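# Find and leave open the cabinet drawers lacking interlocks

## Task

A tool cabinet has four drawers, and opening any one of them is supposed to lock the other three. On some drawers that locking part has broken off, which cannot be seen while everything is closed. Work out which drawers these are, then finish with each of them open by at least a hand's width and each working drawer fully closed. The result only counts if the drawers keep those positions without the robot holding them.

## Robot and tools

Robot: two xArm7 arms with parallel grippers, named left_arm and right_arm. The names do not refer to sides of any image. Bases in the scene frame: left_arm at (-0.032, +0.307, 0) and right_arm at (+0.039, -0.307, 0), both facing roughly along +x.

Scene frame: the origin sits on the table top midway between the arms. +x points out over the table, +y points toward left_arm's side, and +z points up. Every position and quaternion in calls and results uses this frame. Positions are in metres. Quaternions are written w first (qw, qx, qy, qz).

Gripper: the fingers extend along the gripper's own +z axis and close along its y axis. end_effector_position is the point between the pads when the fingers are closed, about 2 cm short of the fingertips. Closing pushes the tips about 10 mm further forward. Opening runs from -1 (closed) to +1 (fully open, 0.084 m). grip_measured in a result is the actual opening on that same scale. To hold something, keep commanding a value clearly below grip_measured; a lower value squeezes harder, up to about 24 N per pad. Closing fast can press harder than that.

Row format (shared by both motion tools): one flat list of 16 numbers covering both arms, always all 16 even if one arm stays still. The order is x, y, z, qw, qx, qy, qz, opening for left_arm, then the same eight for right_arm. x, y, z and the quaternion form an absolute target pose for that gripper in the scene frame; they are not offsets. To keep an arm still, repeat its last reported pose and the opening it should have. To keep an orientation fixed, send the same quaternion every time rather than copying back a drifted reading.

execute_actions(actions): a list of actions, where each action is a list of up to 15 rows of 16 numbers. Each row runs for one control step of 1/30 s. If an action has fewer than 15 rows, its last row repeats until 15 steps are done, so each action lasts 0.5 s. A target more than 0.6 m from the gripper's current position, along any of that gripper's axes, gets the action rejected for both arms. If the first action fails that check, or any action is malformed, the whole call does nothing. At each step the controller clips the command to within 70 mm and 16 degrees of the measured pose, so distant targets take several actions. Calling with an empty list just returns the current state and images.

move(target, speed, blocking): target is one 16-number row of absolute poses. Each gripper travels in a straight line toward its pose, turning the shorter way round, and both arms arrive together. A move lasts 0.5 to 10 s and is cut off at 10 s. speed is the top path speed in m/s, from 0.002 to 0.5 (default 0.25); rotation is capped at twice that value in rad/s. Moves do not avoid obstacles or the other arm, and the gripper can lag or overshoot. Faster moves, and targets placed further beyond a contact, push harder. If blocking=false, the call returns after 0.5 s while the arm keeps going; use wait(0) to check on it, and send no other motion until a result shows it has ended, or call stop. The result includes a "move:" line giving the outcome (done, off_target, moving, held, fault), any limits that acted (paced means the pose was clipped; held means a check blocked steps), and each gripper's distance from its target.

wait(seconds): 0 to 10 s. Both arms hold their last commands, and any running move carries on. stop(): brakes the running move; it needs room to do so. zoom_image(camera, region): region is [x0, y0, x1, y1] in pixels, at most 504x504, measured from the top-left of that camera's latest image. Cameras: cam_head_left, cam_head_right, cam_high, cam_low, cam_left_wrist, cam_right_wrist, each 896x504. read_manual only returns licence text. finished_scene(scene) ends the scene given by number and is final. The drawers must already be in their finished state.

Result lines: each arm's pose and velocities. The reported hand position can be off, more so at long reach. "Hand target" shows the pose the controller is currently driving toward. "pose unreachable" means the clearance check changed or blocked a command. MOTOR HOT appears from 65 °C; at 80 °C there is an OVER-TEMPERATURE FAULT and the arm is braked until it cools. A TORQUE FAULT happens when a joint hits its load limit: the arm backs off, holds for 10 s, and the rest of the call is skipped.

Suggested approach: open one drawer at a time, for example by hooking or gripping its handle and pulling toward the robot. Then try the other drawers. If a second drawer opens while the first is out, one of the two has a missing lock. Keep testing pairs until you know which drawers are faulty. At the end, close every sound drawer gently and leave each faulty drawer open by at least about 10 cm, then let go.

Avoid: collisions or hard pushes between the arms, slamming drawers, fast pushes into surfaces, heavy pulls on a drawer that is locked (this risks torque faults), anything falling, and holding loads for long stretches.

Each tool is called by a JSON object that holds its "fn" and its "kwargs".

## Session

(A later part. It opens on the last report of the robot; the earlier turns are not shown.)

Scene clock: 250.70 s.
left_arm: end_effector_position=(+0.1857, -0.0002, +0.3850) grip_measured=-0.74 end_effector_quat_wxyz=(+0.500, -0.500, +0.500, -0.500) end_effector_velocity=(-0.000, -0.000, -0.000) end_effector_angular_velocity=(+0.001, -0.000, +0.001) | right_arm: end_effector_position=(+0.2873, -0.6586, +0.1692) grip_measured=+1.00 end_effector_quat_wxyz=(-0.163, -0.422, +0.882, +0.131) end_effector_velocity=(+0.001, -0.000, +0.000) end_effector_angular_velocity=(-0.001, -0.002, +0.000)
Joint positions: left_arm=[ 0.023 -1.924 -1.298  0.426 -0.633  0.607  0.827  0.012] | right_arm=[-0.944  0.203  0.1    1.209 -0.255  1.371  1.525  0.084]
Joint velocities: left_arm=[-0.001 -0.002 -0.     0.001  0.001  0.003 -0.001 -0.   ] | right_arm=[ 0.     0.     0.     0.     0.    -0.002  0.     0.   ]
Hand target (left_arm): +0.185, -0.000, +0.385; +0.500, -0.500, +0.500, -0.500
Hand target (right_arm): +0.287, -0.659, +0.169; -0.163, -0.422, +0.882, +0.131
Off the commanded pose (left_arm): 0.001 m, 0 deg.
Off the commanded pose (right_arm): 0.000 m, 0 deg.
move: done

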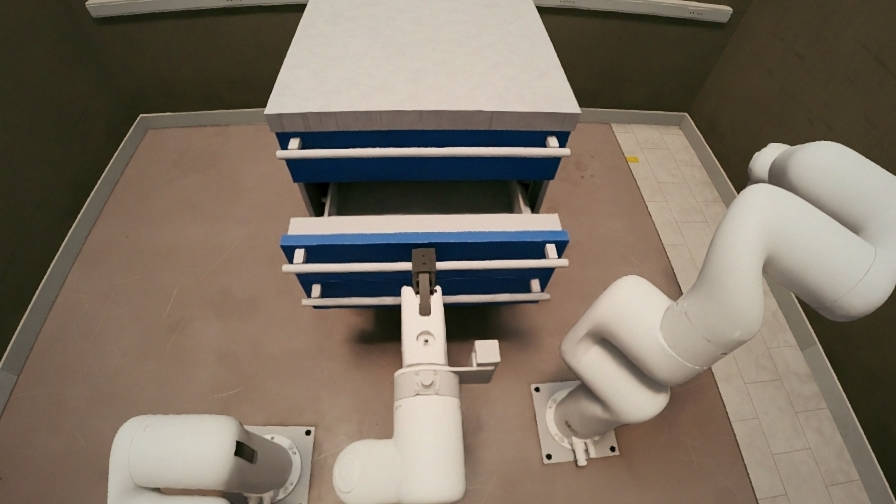

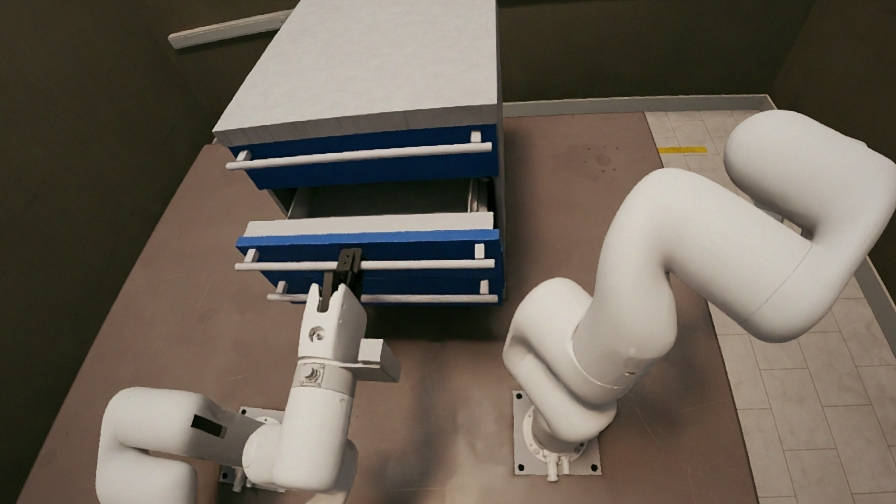

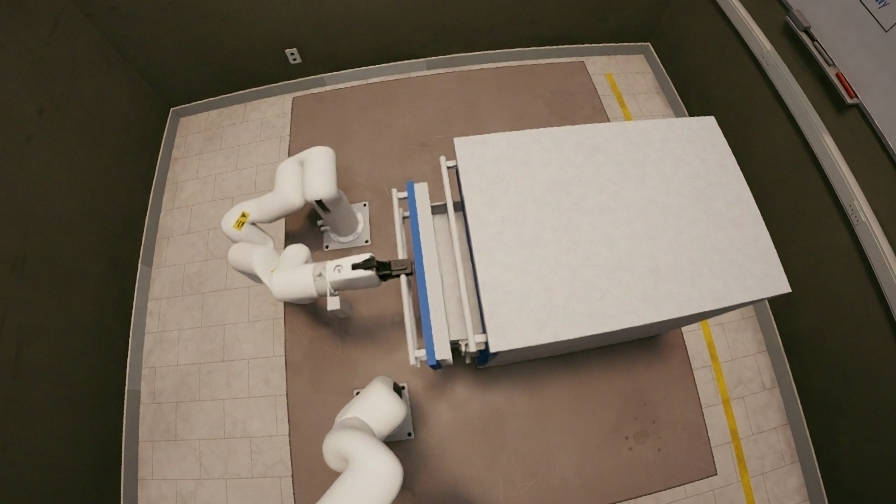

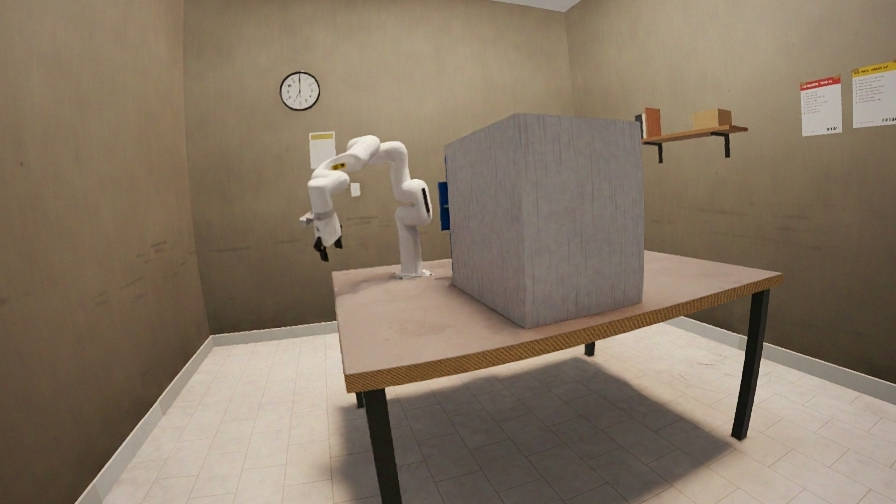

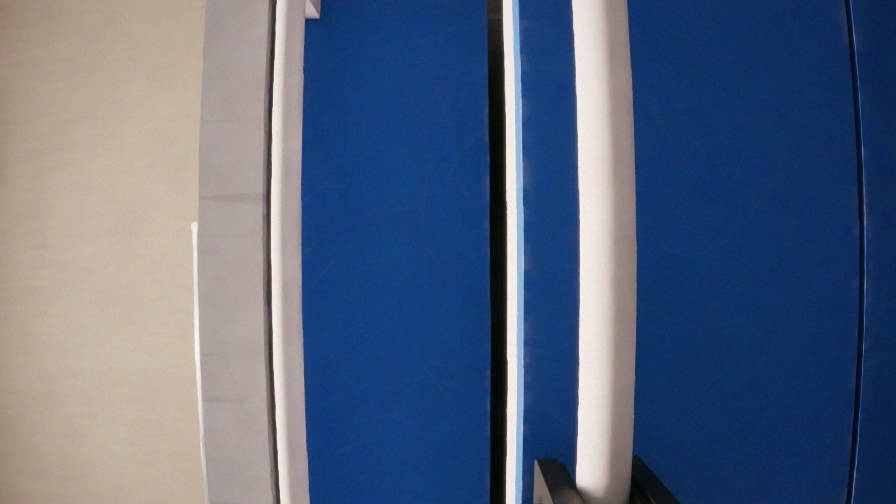

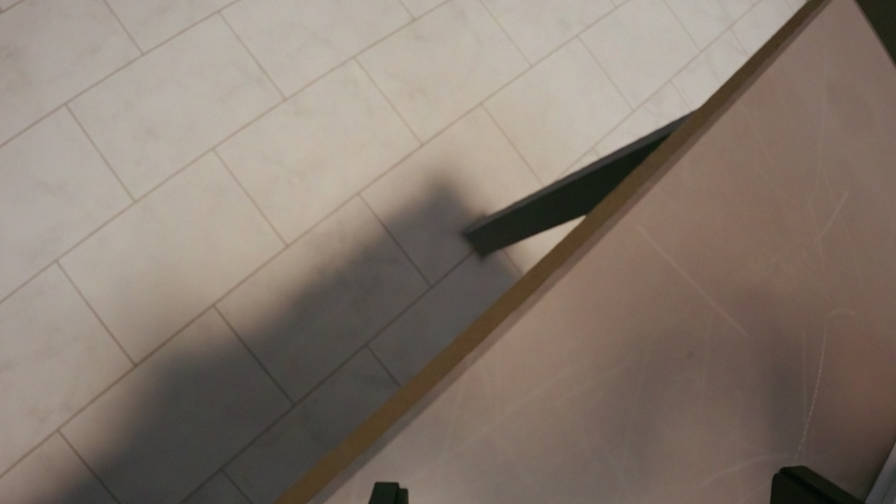

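D2 shows the wide band, so it's sound. Push it shut, then test D1.

{"fn": "move", "kwargs": {"target": [0.302,0,0.385,-0.5,0.5,-0.5,0.5,-1,0.2873,-0.6586,0.1692,-0.163,-0.422,0.882,0.131,1], "speed": 0.08}}

{"fn": "execute_actions", "kwargs": {"actions": [[[0.301,0,0.385,-0.5,0.5,-0.5,0.5,-0.45,0.2873,-0.6586,0.1692,-0.163,-0.422,0.882,0.131,1]]]}}

{"fn": "move", "kwargs": {"target": [0.262,0,0.385,-0.5,0.5,-0.5,0.5,-0.45,0.2873,-0.6586,0.1692,-0.163,-0.422,0.882,0.131,1], "speed": 0.12}}

{"fn": "move", "kwargs": {"target": [0.262,0,0.484,-0.5,0.5,-0.5,0.5,-0.45,0.2873,-0.6586,0.1692,-0.163,-0.422,0.882,0.131,1], "speed": 0.2}}

Scene clock: 261.07 s.
left_arm: end_effector_position=(+0.3012, +0.0003, +0.3851) grip_measured=-0.74 end_effector_quat_wxyz=(+0.500, -0.500, +0.500, -0.500) end_effector_velocity=(+0.000, -0.000, -0.000) end_effector_angular_velocity=(+0.000, +0.001, -0.001) | right_arm: end_effector_position=(+0.2873, -0.6586, +0.1692) grip_measured=+1.00 end_effector_quat_wxyz=(-0.163, -0.422, +0.882, +0.131) end_effector_velocity=(+0.000, +0.000, +0.000) end_effector_angular_velocity=(-0.001, -0.000, -0.001)
Joint positions: left_arm=[ 0.41  -1.596 -1.372  0.484 -0.809  0.137  0.978  0.012] | right_arm=[-0.944  0.203  0.1    1.209 -0.255  1.371  1.525  0.084]
Joint velocities: left_arm=[ 0.001  0.003 -0.001  0.    -0.    -0.002  0.001  0.   ] | right_arm=[ 0.    -0.     0.     0.001  0.     0.     0.002 -0.   ]
Hand target (left_arm): +0.301, +0.000, +0.385; +0.500, -0.500, +0.500, -0.500
Hand target (right_arm): +0.287, -0.659, +0.169; -0.163, -0.422, +0.882, +0.131
Off the commanded pose (left_arm): 0.001 m, 0 deg.
Off the commanded pose (right_arm): 0.000 m, 0 deg.
move: done

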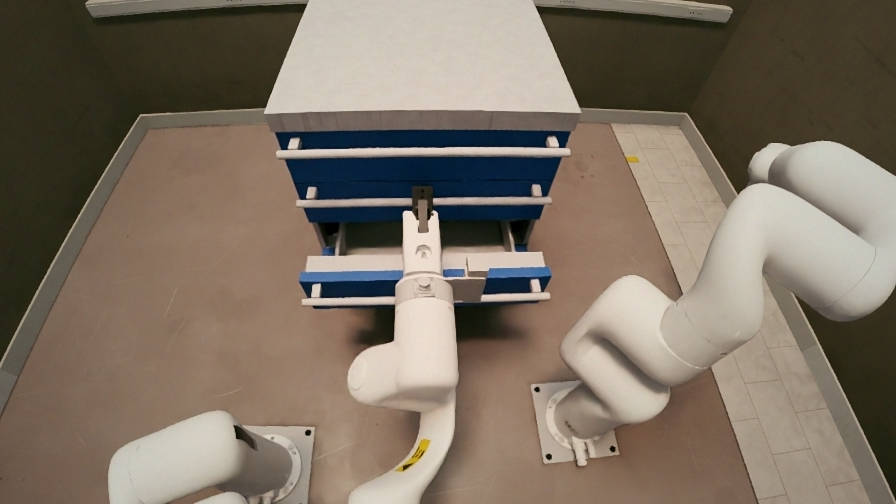

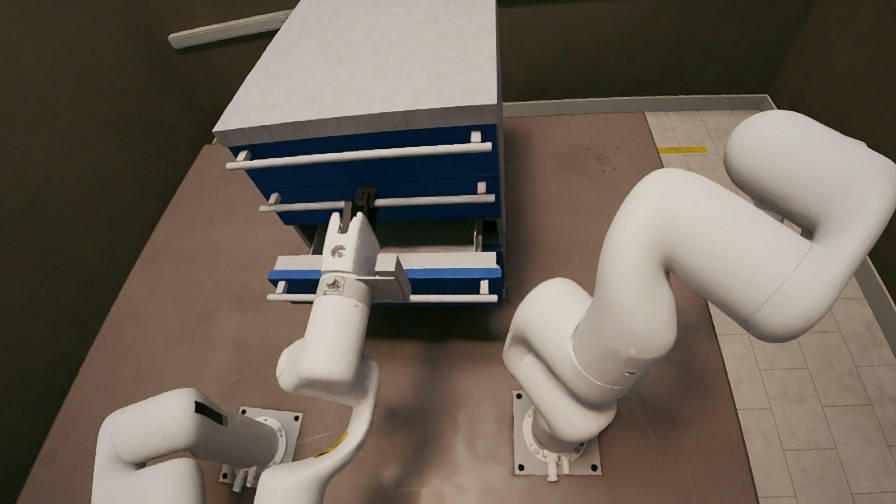

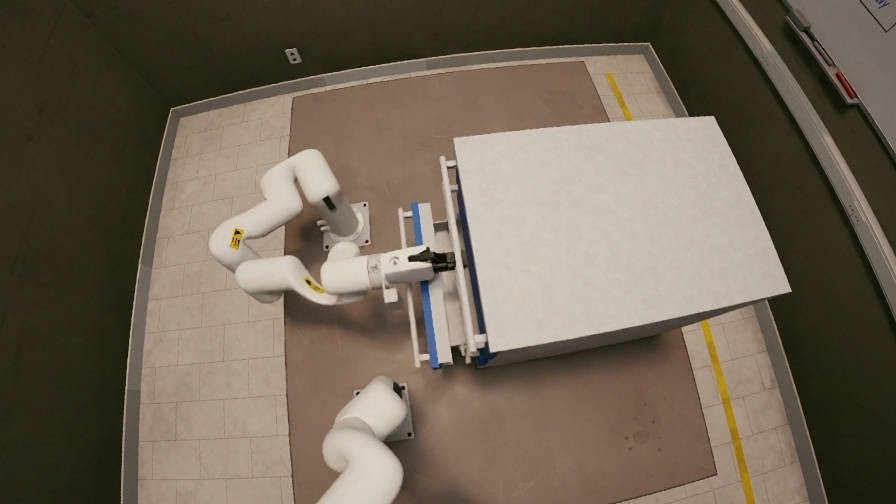

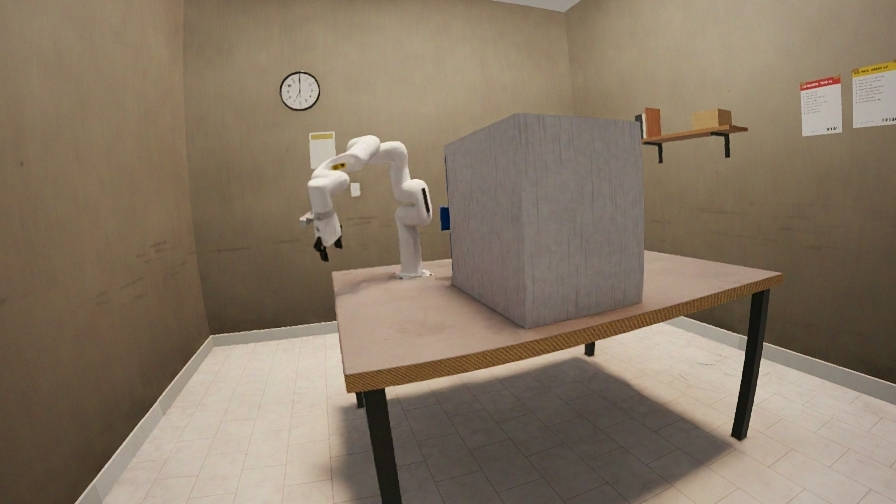

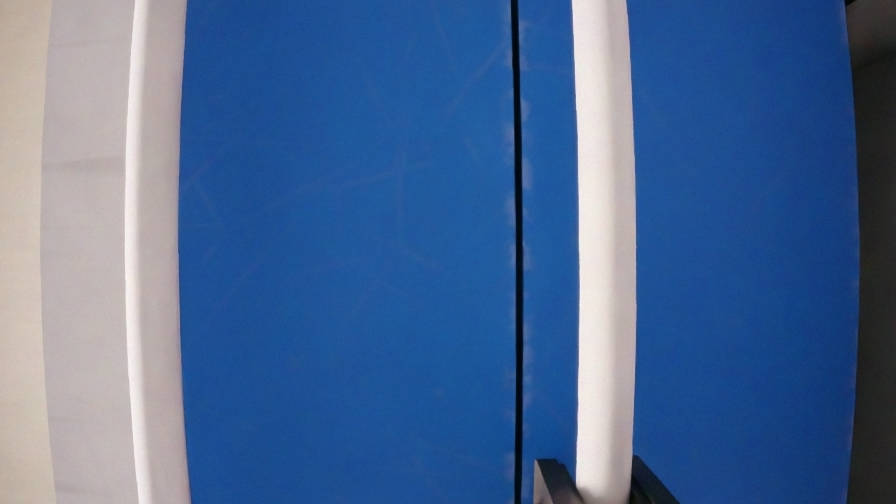

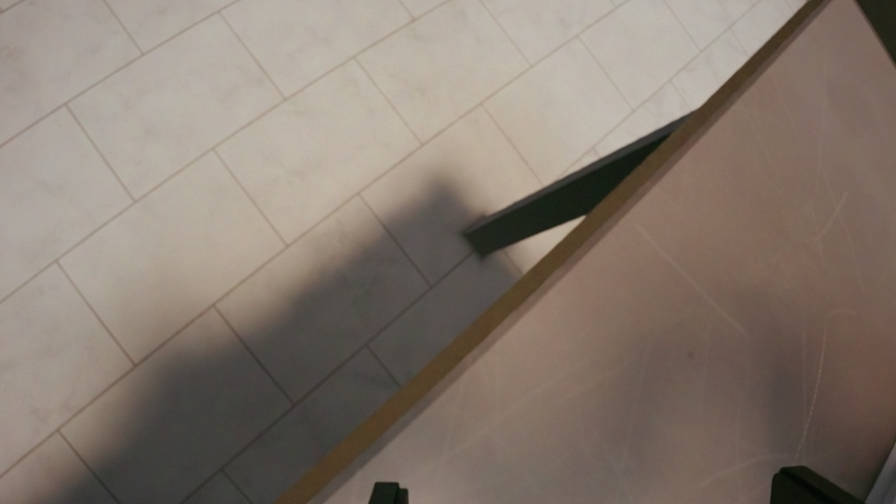

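Scene clock: 261.57 s.
left_arm: end_effector_position=(+0.3010, +0.0002, +0.3852) grip_measured=-0.47 end_effector_quat_wxyz=(+0.500, -0.500, +0.500, -0.500) end_effector_velocity=(-0.000, -0.001, -0.002) end_effector_angular_velocity=(+0.003, +0.004, -0.001) | right_arm: end_effector_position=(+0.2873, -0.6586, +0.1692) grip_measured=+1.00 end_effector_quat_wxyz=(-0.163, -0.422, +0.882, +0.131) end_effector_velocity=(-0.000, -0.001, +0.000) end_effector_angular_velocity=(-0.001, -0.002, -0.002)
Joint positions: left_arm=[ 0.41  -1.596 -1.371  0.485 -0.808  0.138  0.978  0.024] | right_arm=[-0.944  0.203  0.1    1.209 -0.255  1.371  1.525  0.084]
Joint velocities: left_arm=[-0.001  0.001 -0.003  0.001  0.     0.002 -0.    -0.   ] | right_arm=[-0.002 -0.    -0.     0.001  0.    -0.001  0.     0.   ]
Hand target (left_arm): +0.301, -0.000, +0.385; +0.500, -0.500, +0.500, -0.500
Hand target (right_arm): +0.287, -0.659, +0.169; -0.163, -0.422, +0.882, +0.131
Off the commanded pose (left_arm): 0.000 m, 0 deg.
Off the commanded pose (right_arm): 0.000 m, 0 deg.

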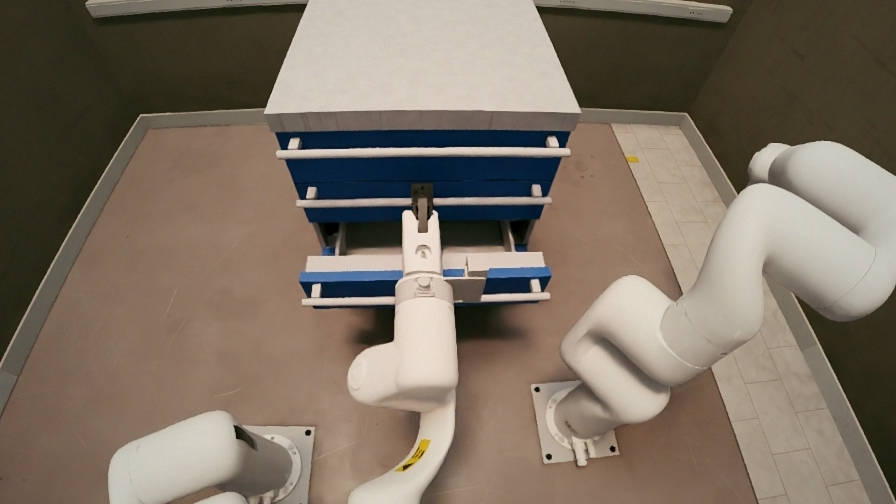

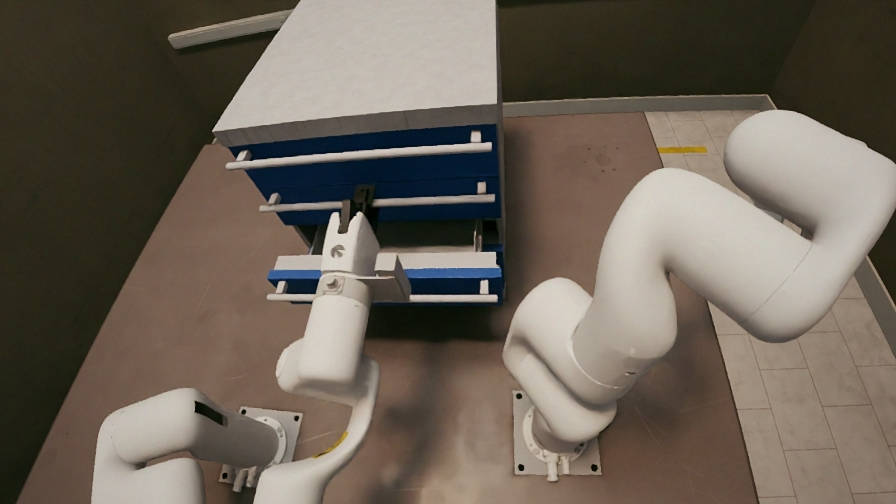

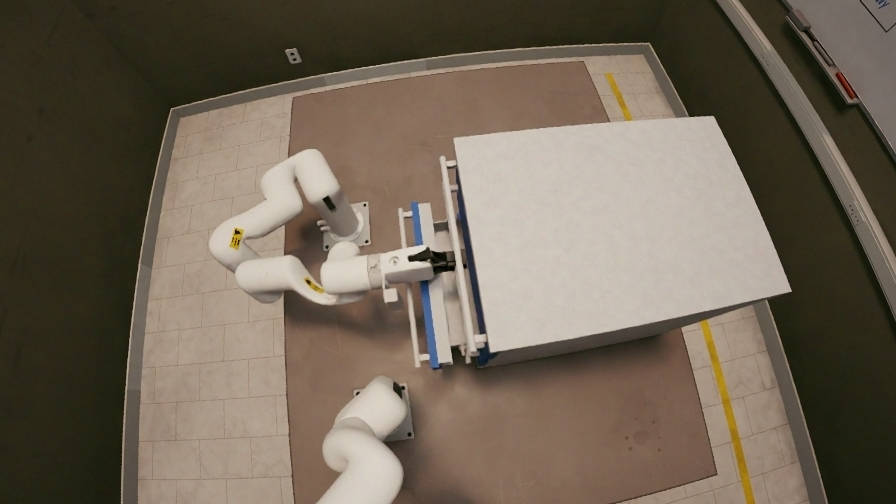

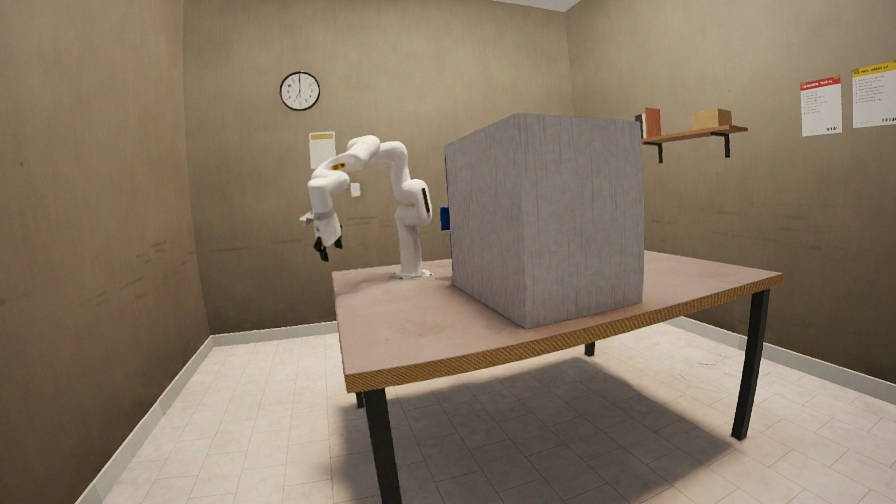

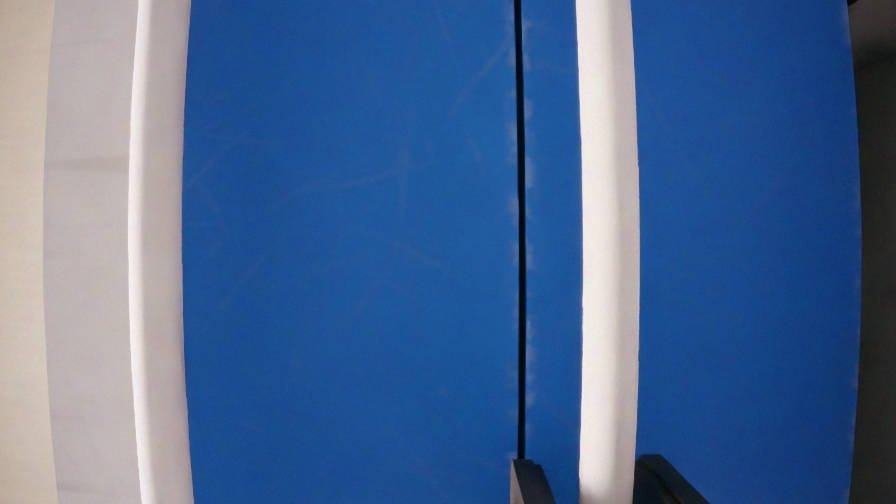

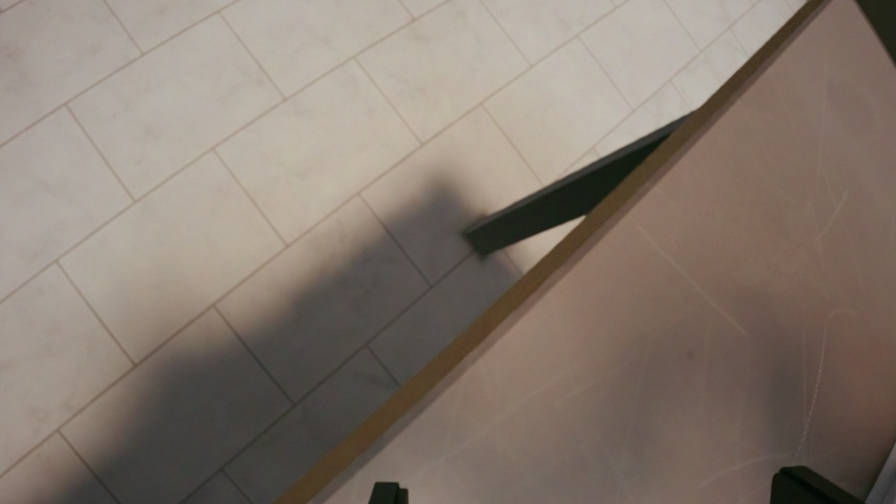

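Scene clock: 262.37 s.
left_arm: end_effector_position=(+0.2625, +0.0003, +0.3850) grip_measured=-0.47 end_effector_quat_wxyz=(+0.500, -0.500, +0.500, -0.500) end_effector_velocity=(-0.001, -0.000, -0.000) end_effector_angular_velocity=(+0.000, +0.001, +0.000) | right_arm: end_effector_position=(+0.2873, -0.6586, +0.1692) grip_measured=+1.00 end_effector_quat_wxyz=(-0.163, -0.422, +0.882, +0.131) end_effector_velocity=(+0.000, +0.001, -0.000) end_effector_angular_velocity=(+0.002, +0.001, +0.001)
Joint positions: left_arm=[ 0.274 -1.724 -1.344  0.445 -0.765  0.297  0.925  0.024] | right_arm=[-0.944  0.203  0.1    1.209 -0.255  1.371  1.525  0.084]
Joint velocities: left_arm=[-0.001 -0.002  0.     0.001  0.001  0.003 -0.001  0.   ] | right_arm=[ 0.001 -0.    -0.    -0.     0.     0.001 -0.001 -0.   ]
Hand target (left_arm): +0.262, -0.000, +0.385; +0.500, -0.500, +0.500, -0.500
Hand target (right_arm): +0.287, -0.659, +0.169; -0.163, -0.422, +0.882, +0.131
Off the commanded pose (left_arm): 0.001 m, 0 deg.
Off the commanded pose (right_arm): 0.000 m, 0 deg.
move: done

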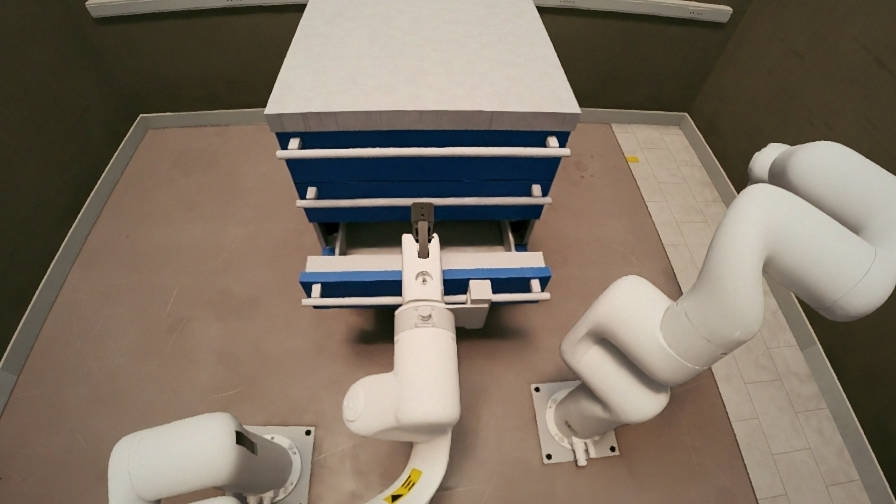

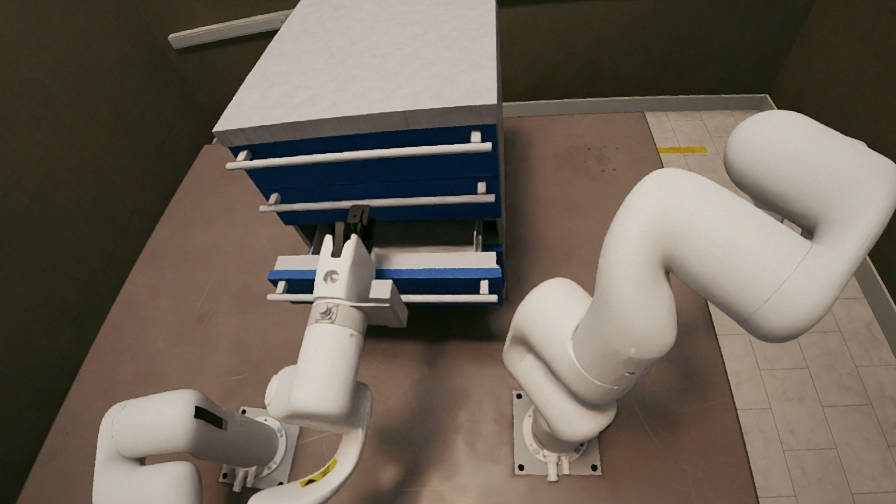

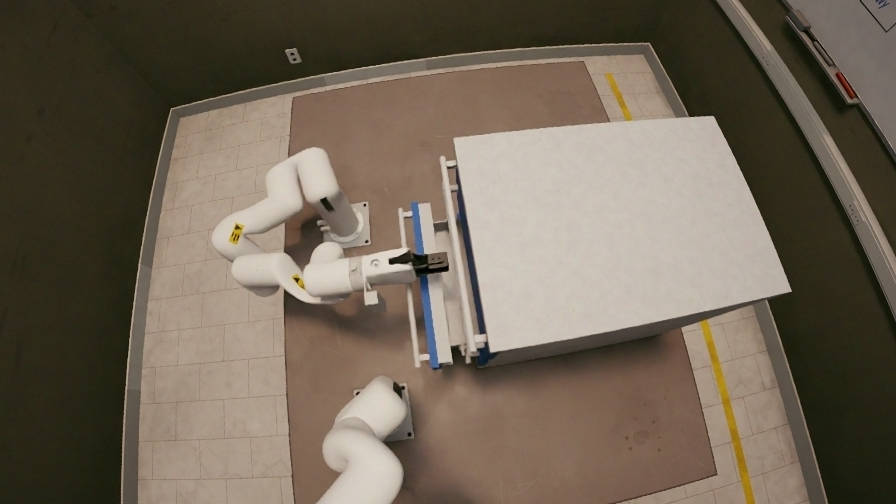

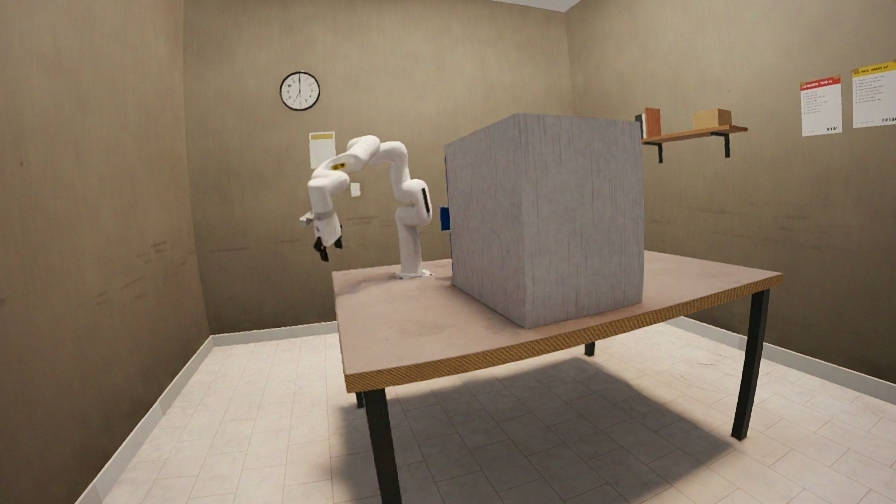

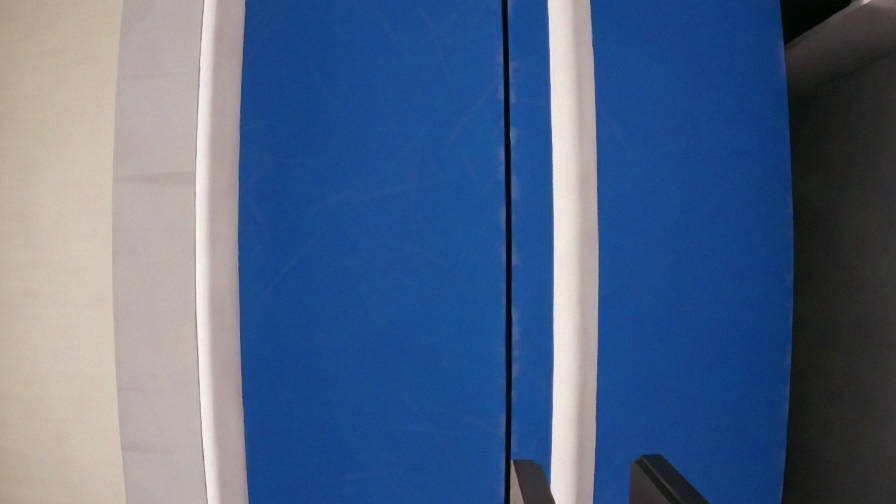

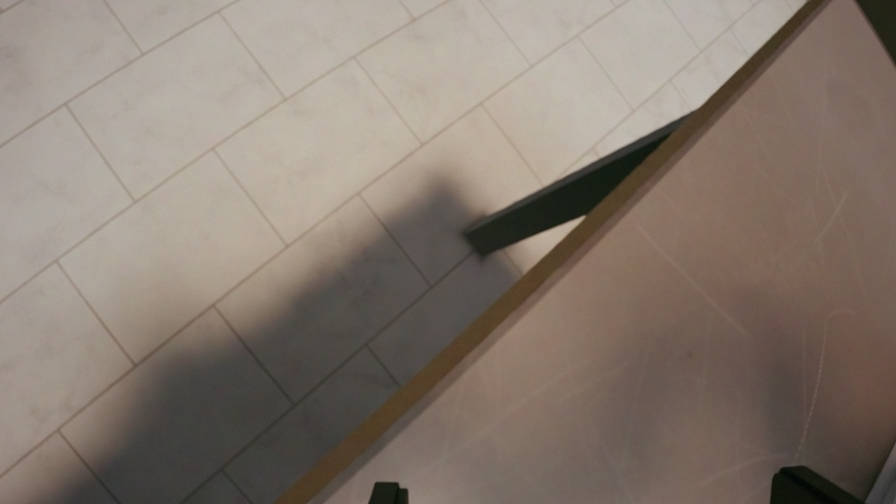

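Scene clock: 263.27 s.
left_arm: end_effector_position=(+0.2621, -0.0005, +0.4828) grip_measured=-0.47 end_effector_quat_wxyz=(+0.500, -0.500, +0.501, -0.499) end_effector_velocity=(-0.001, -0.000, +0.003) end_effector_angular_velocity=(-0.003, -0.002, -0.002) | right_arm: end_effector_position=(+0.2873, -0.6586, +0.1692) grip_measured=+1.00 end_effector_quat_wxyz=(-0.163, -0.422, +0.882, +0.131) end_effector_velocity=(+0.000, +0.000, +0.000) end_effector_angular_velocity=(+0.000, +0.001, +0.000)
Joint positions: left_arm=[ 0.381 -1.611 -1.06   0.595 -0.657  0.354  1.097  0.024] | right_arm=[-0.944  0.203  0.1    1.209 -0.255  1.371  1.525  0.084]
Joint velocities: left_arm=[0.001 0.001 0.006 0.004 0.001 0.001 0.002 0.   ] | right_arm=[ 0.001  0.     0.     0.    -0.     0.001  0.     0.   ]
Hand target (left_arm): +0.262, -0.000, +0.483; +0.500, -0.500, +0.500, -0.500
Hand target (right_arm): +0.287, -0.659, +0.169; -0.163, -0.422, +0.882, +0.131
Off the commanded pose (left_arm): 0.001 m, 0 deg.
Off the commanded pose (right_arm): 0.000 m, 0 deg.
move: done

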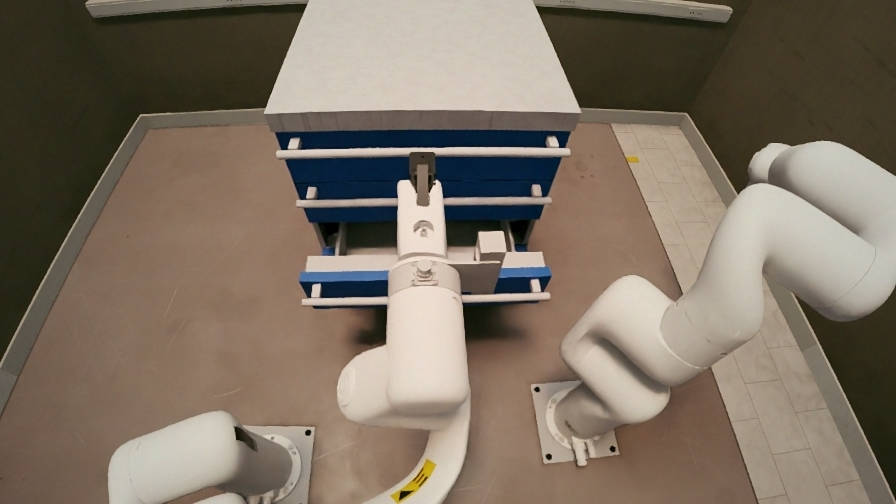

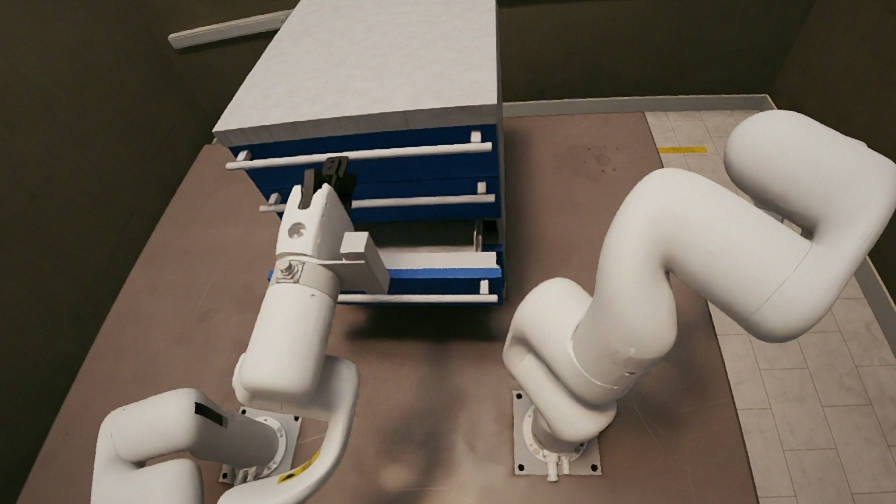

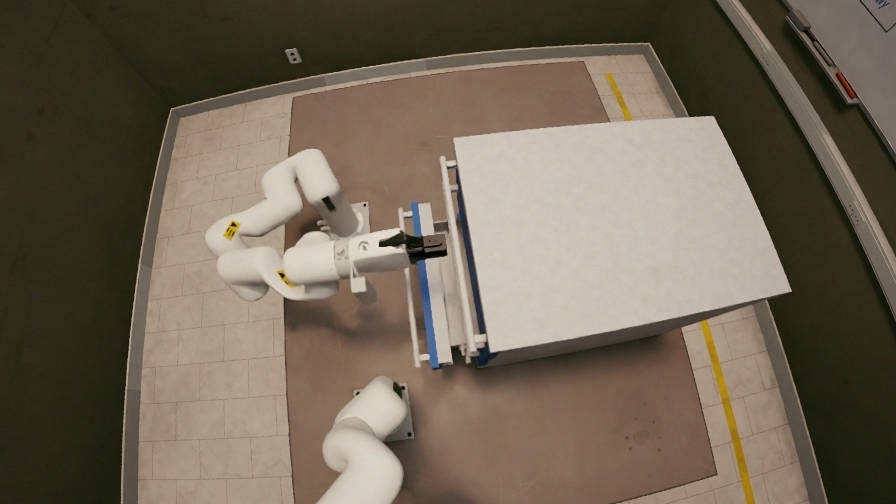

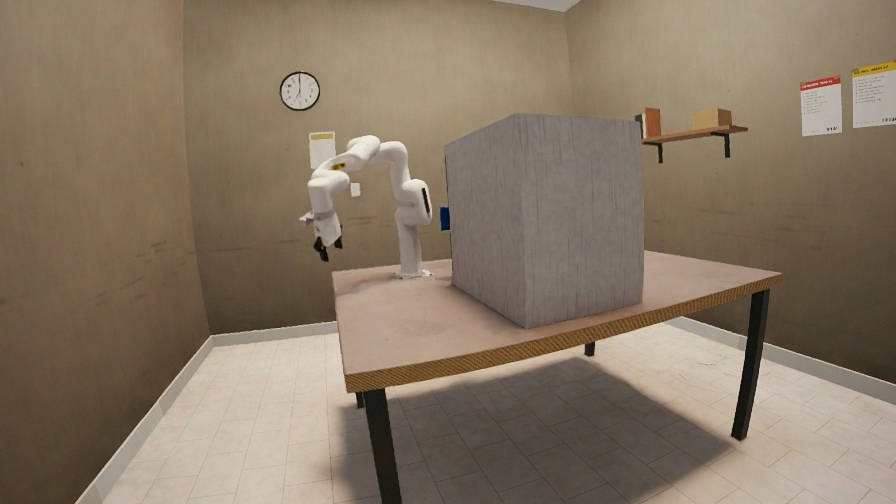

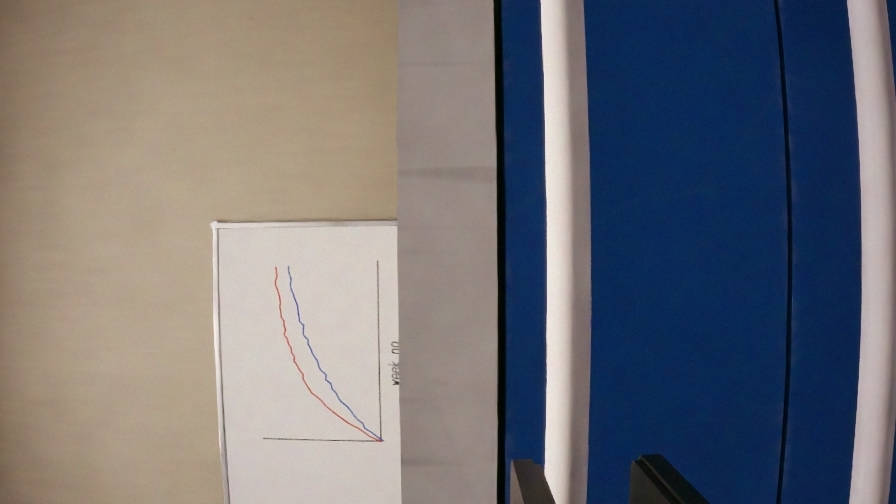

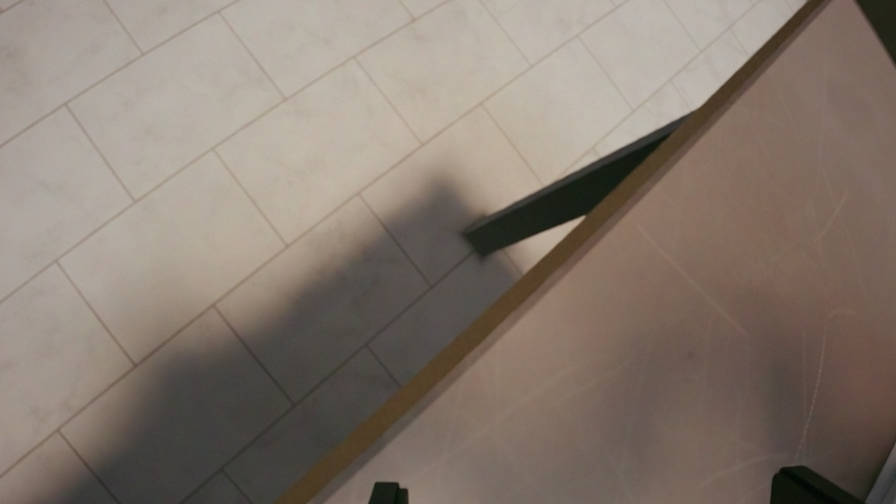

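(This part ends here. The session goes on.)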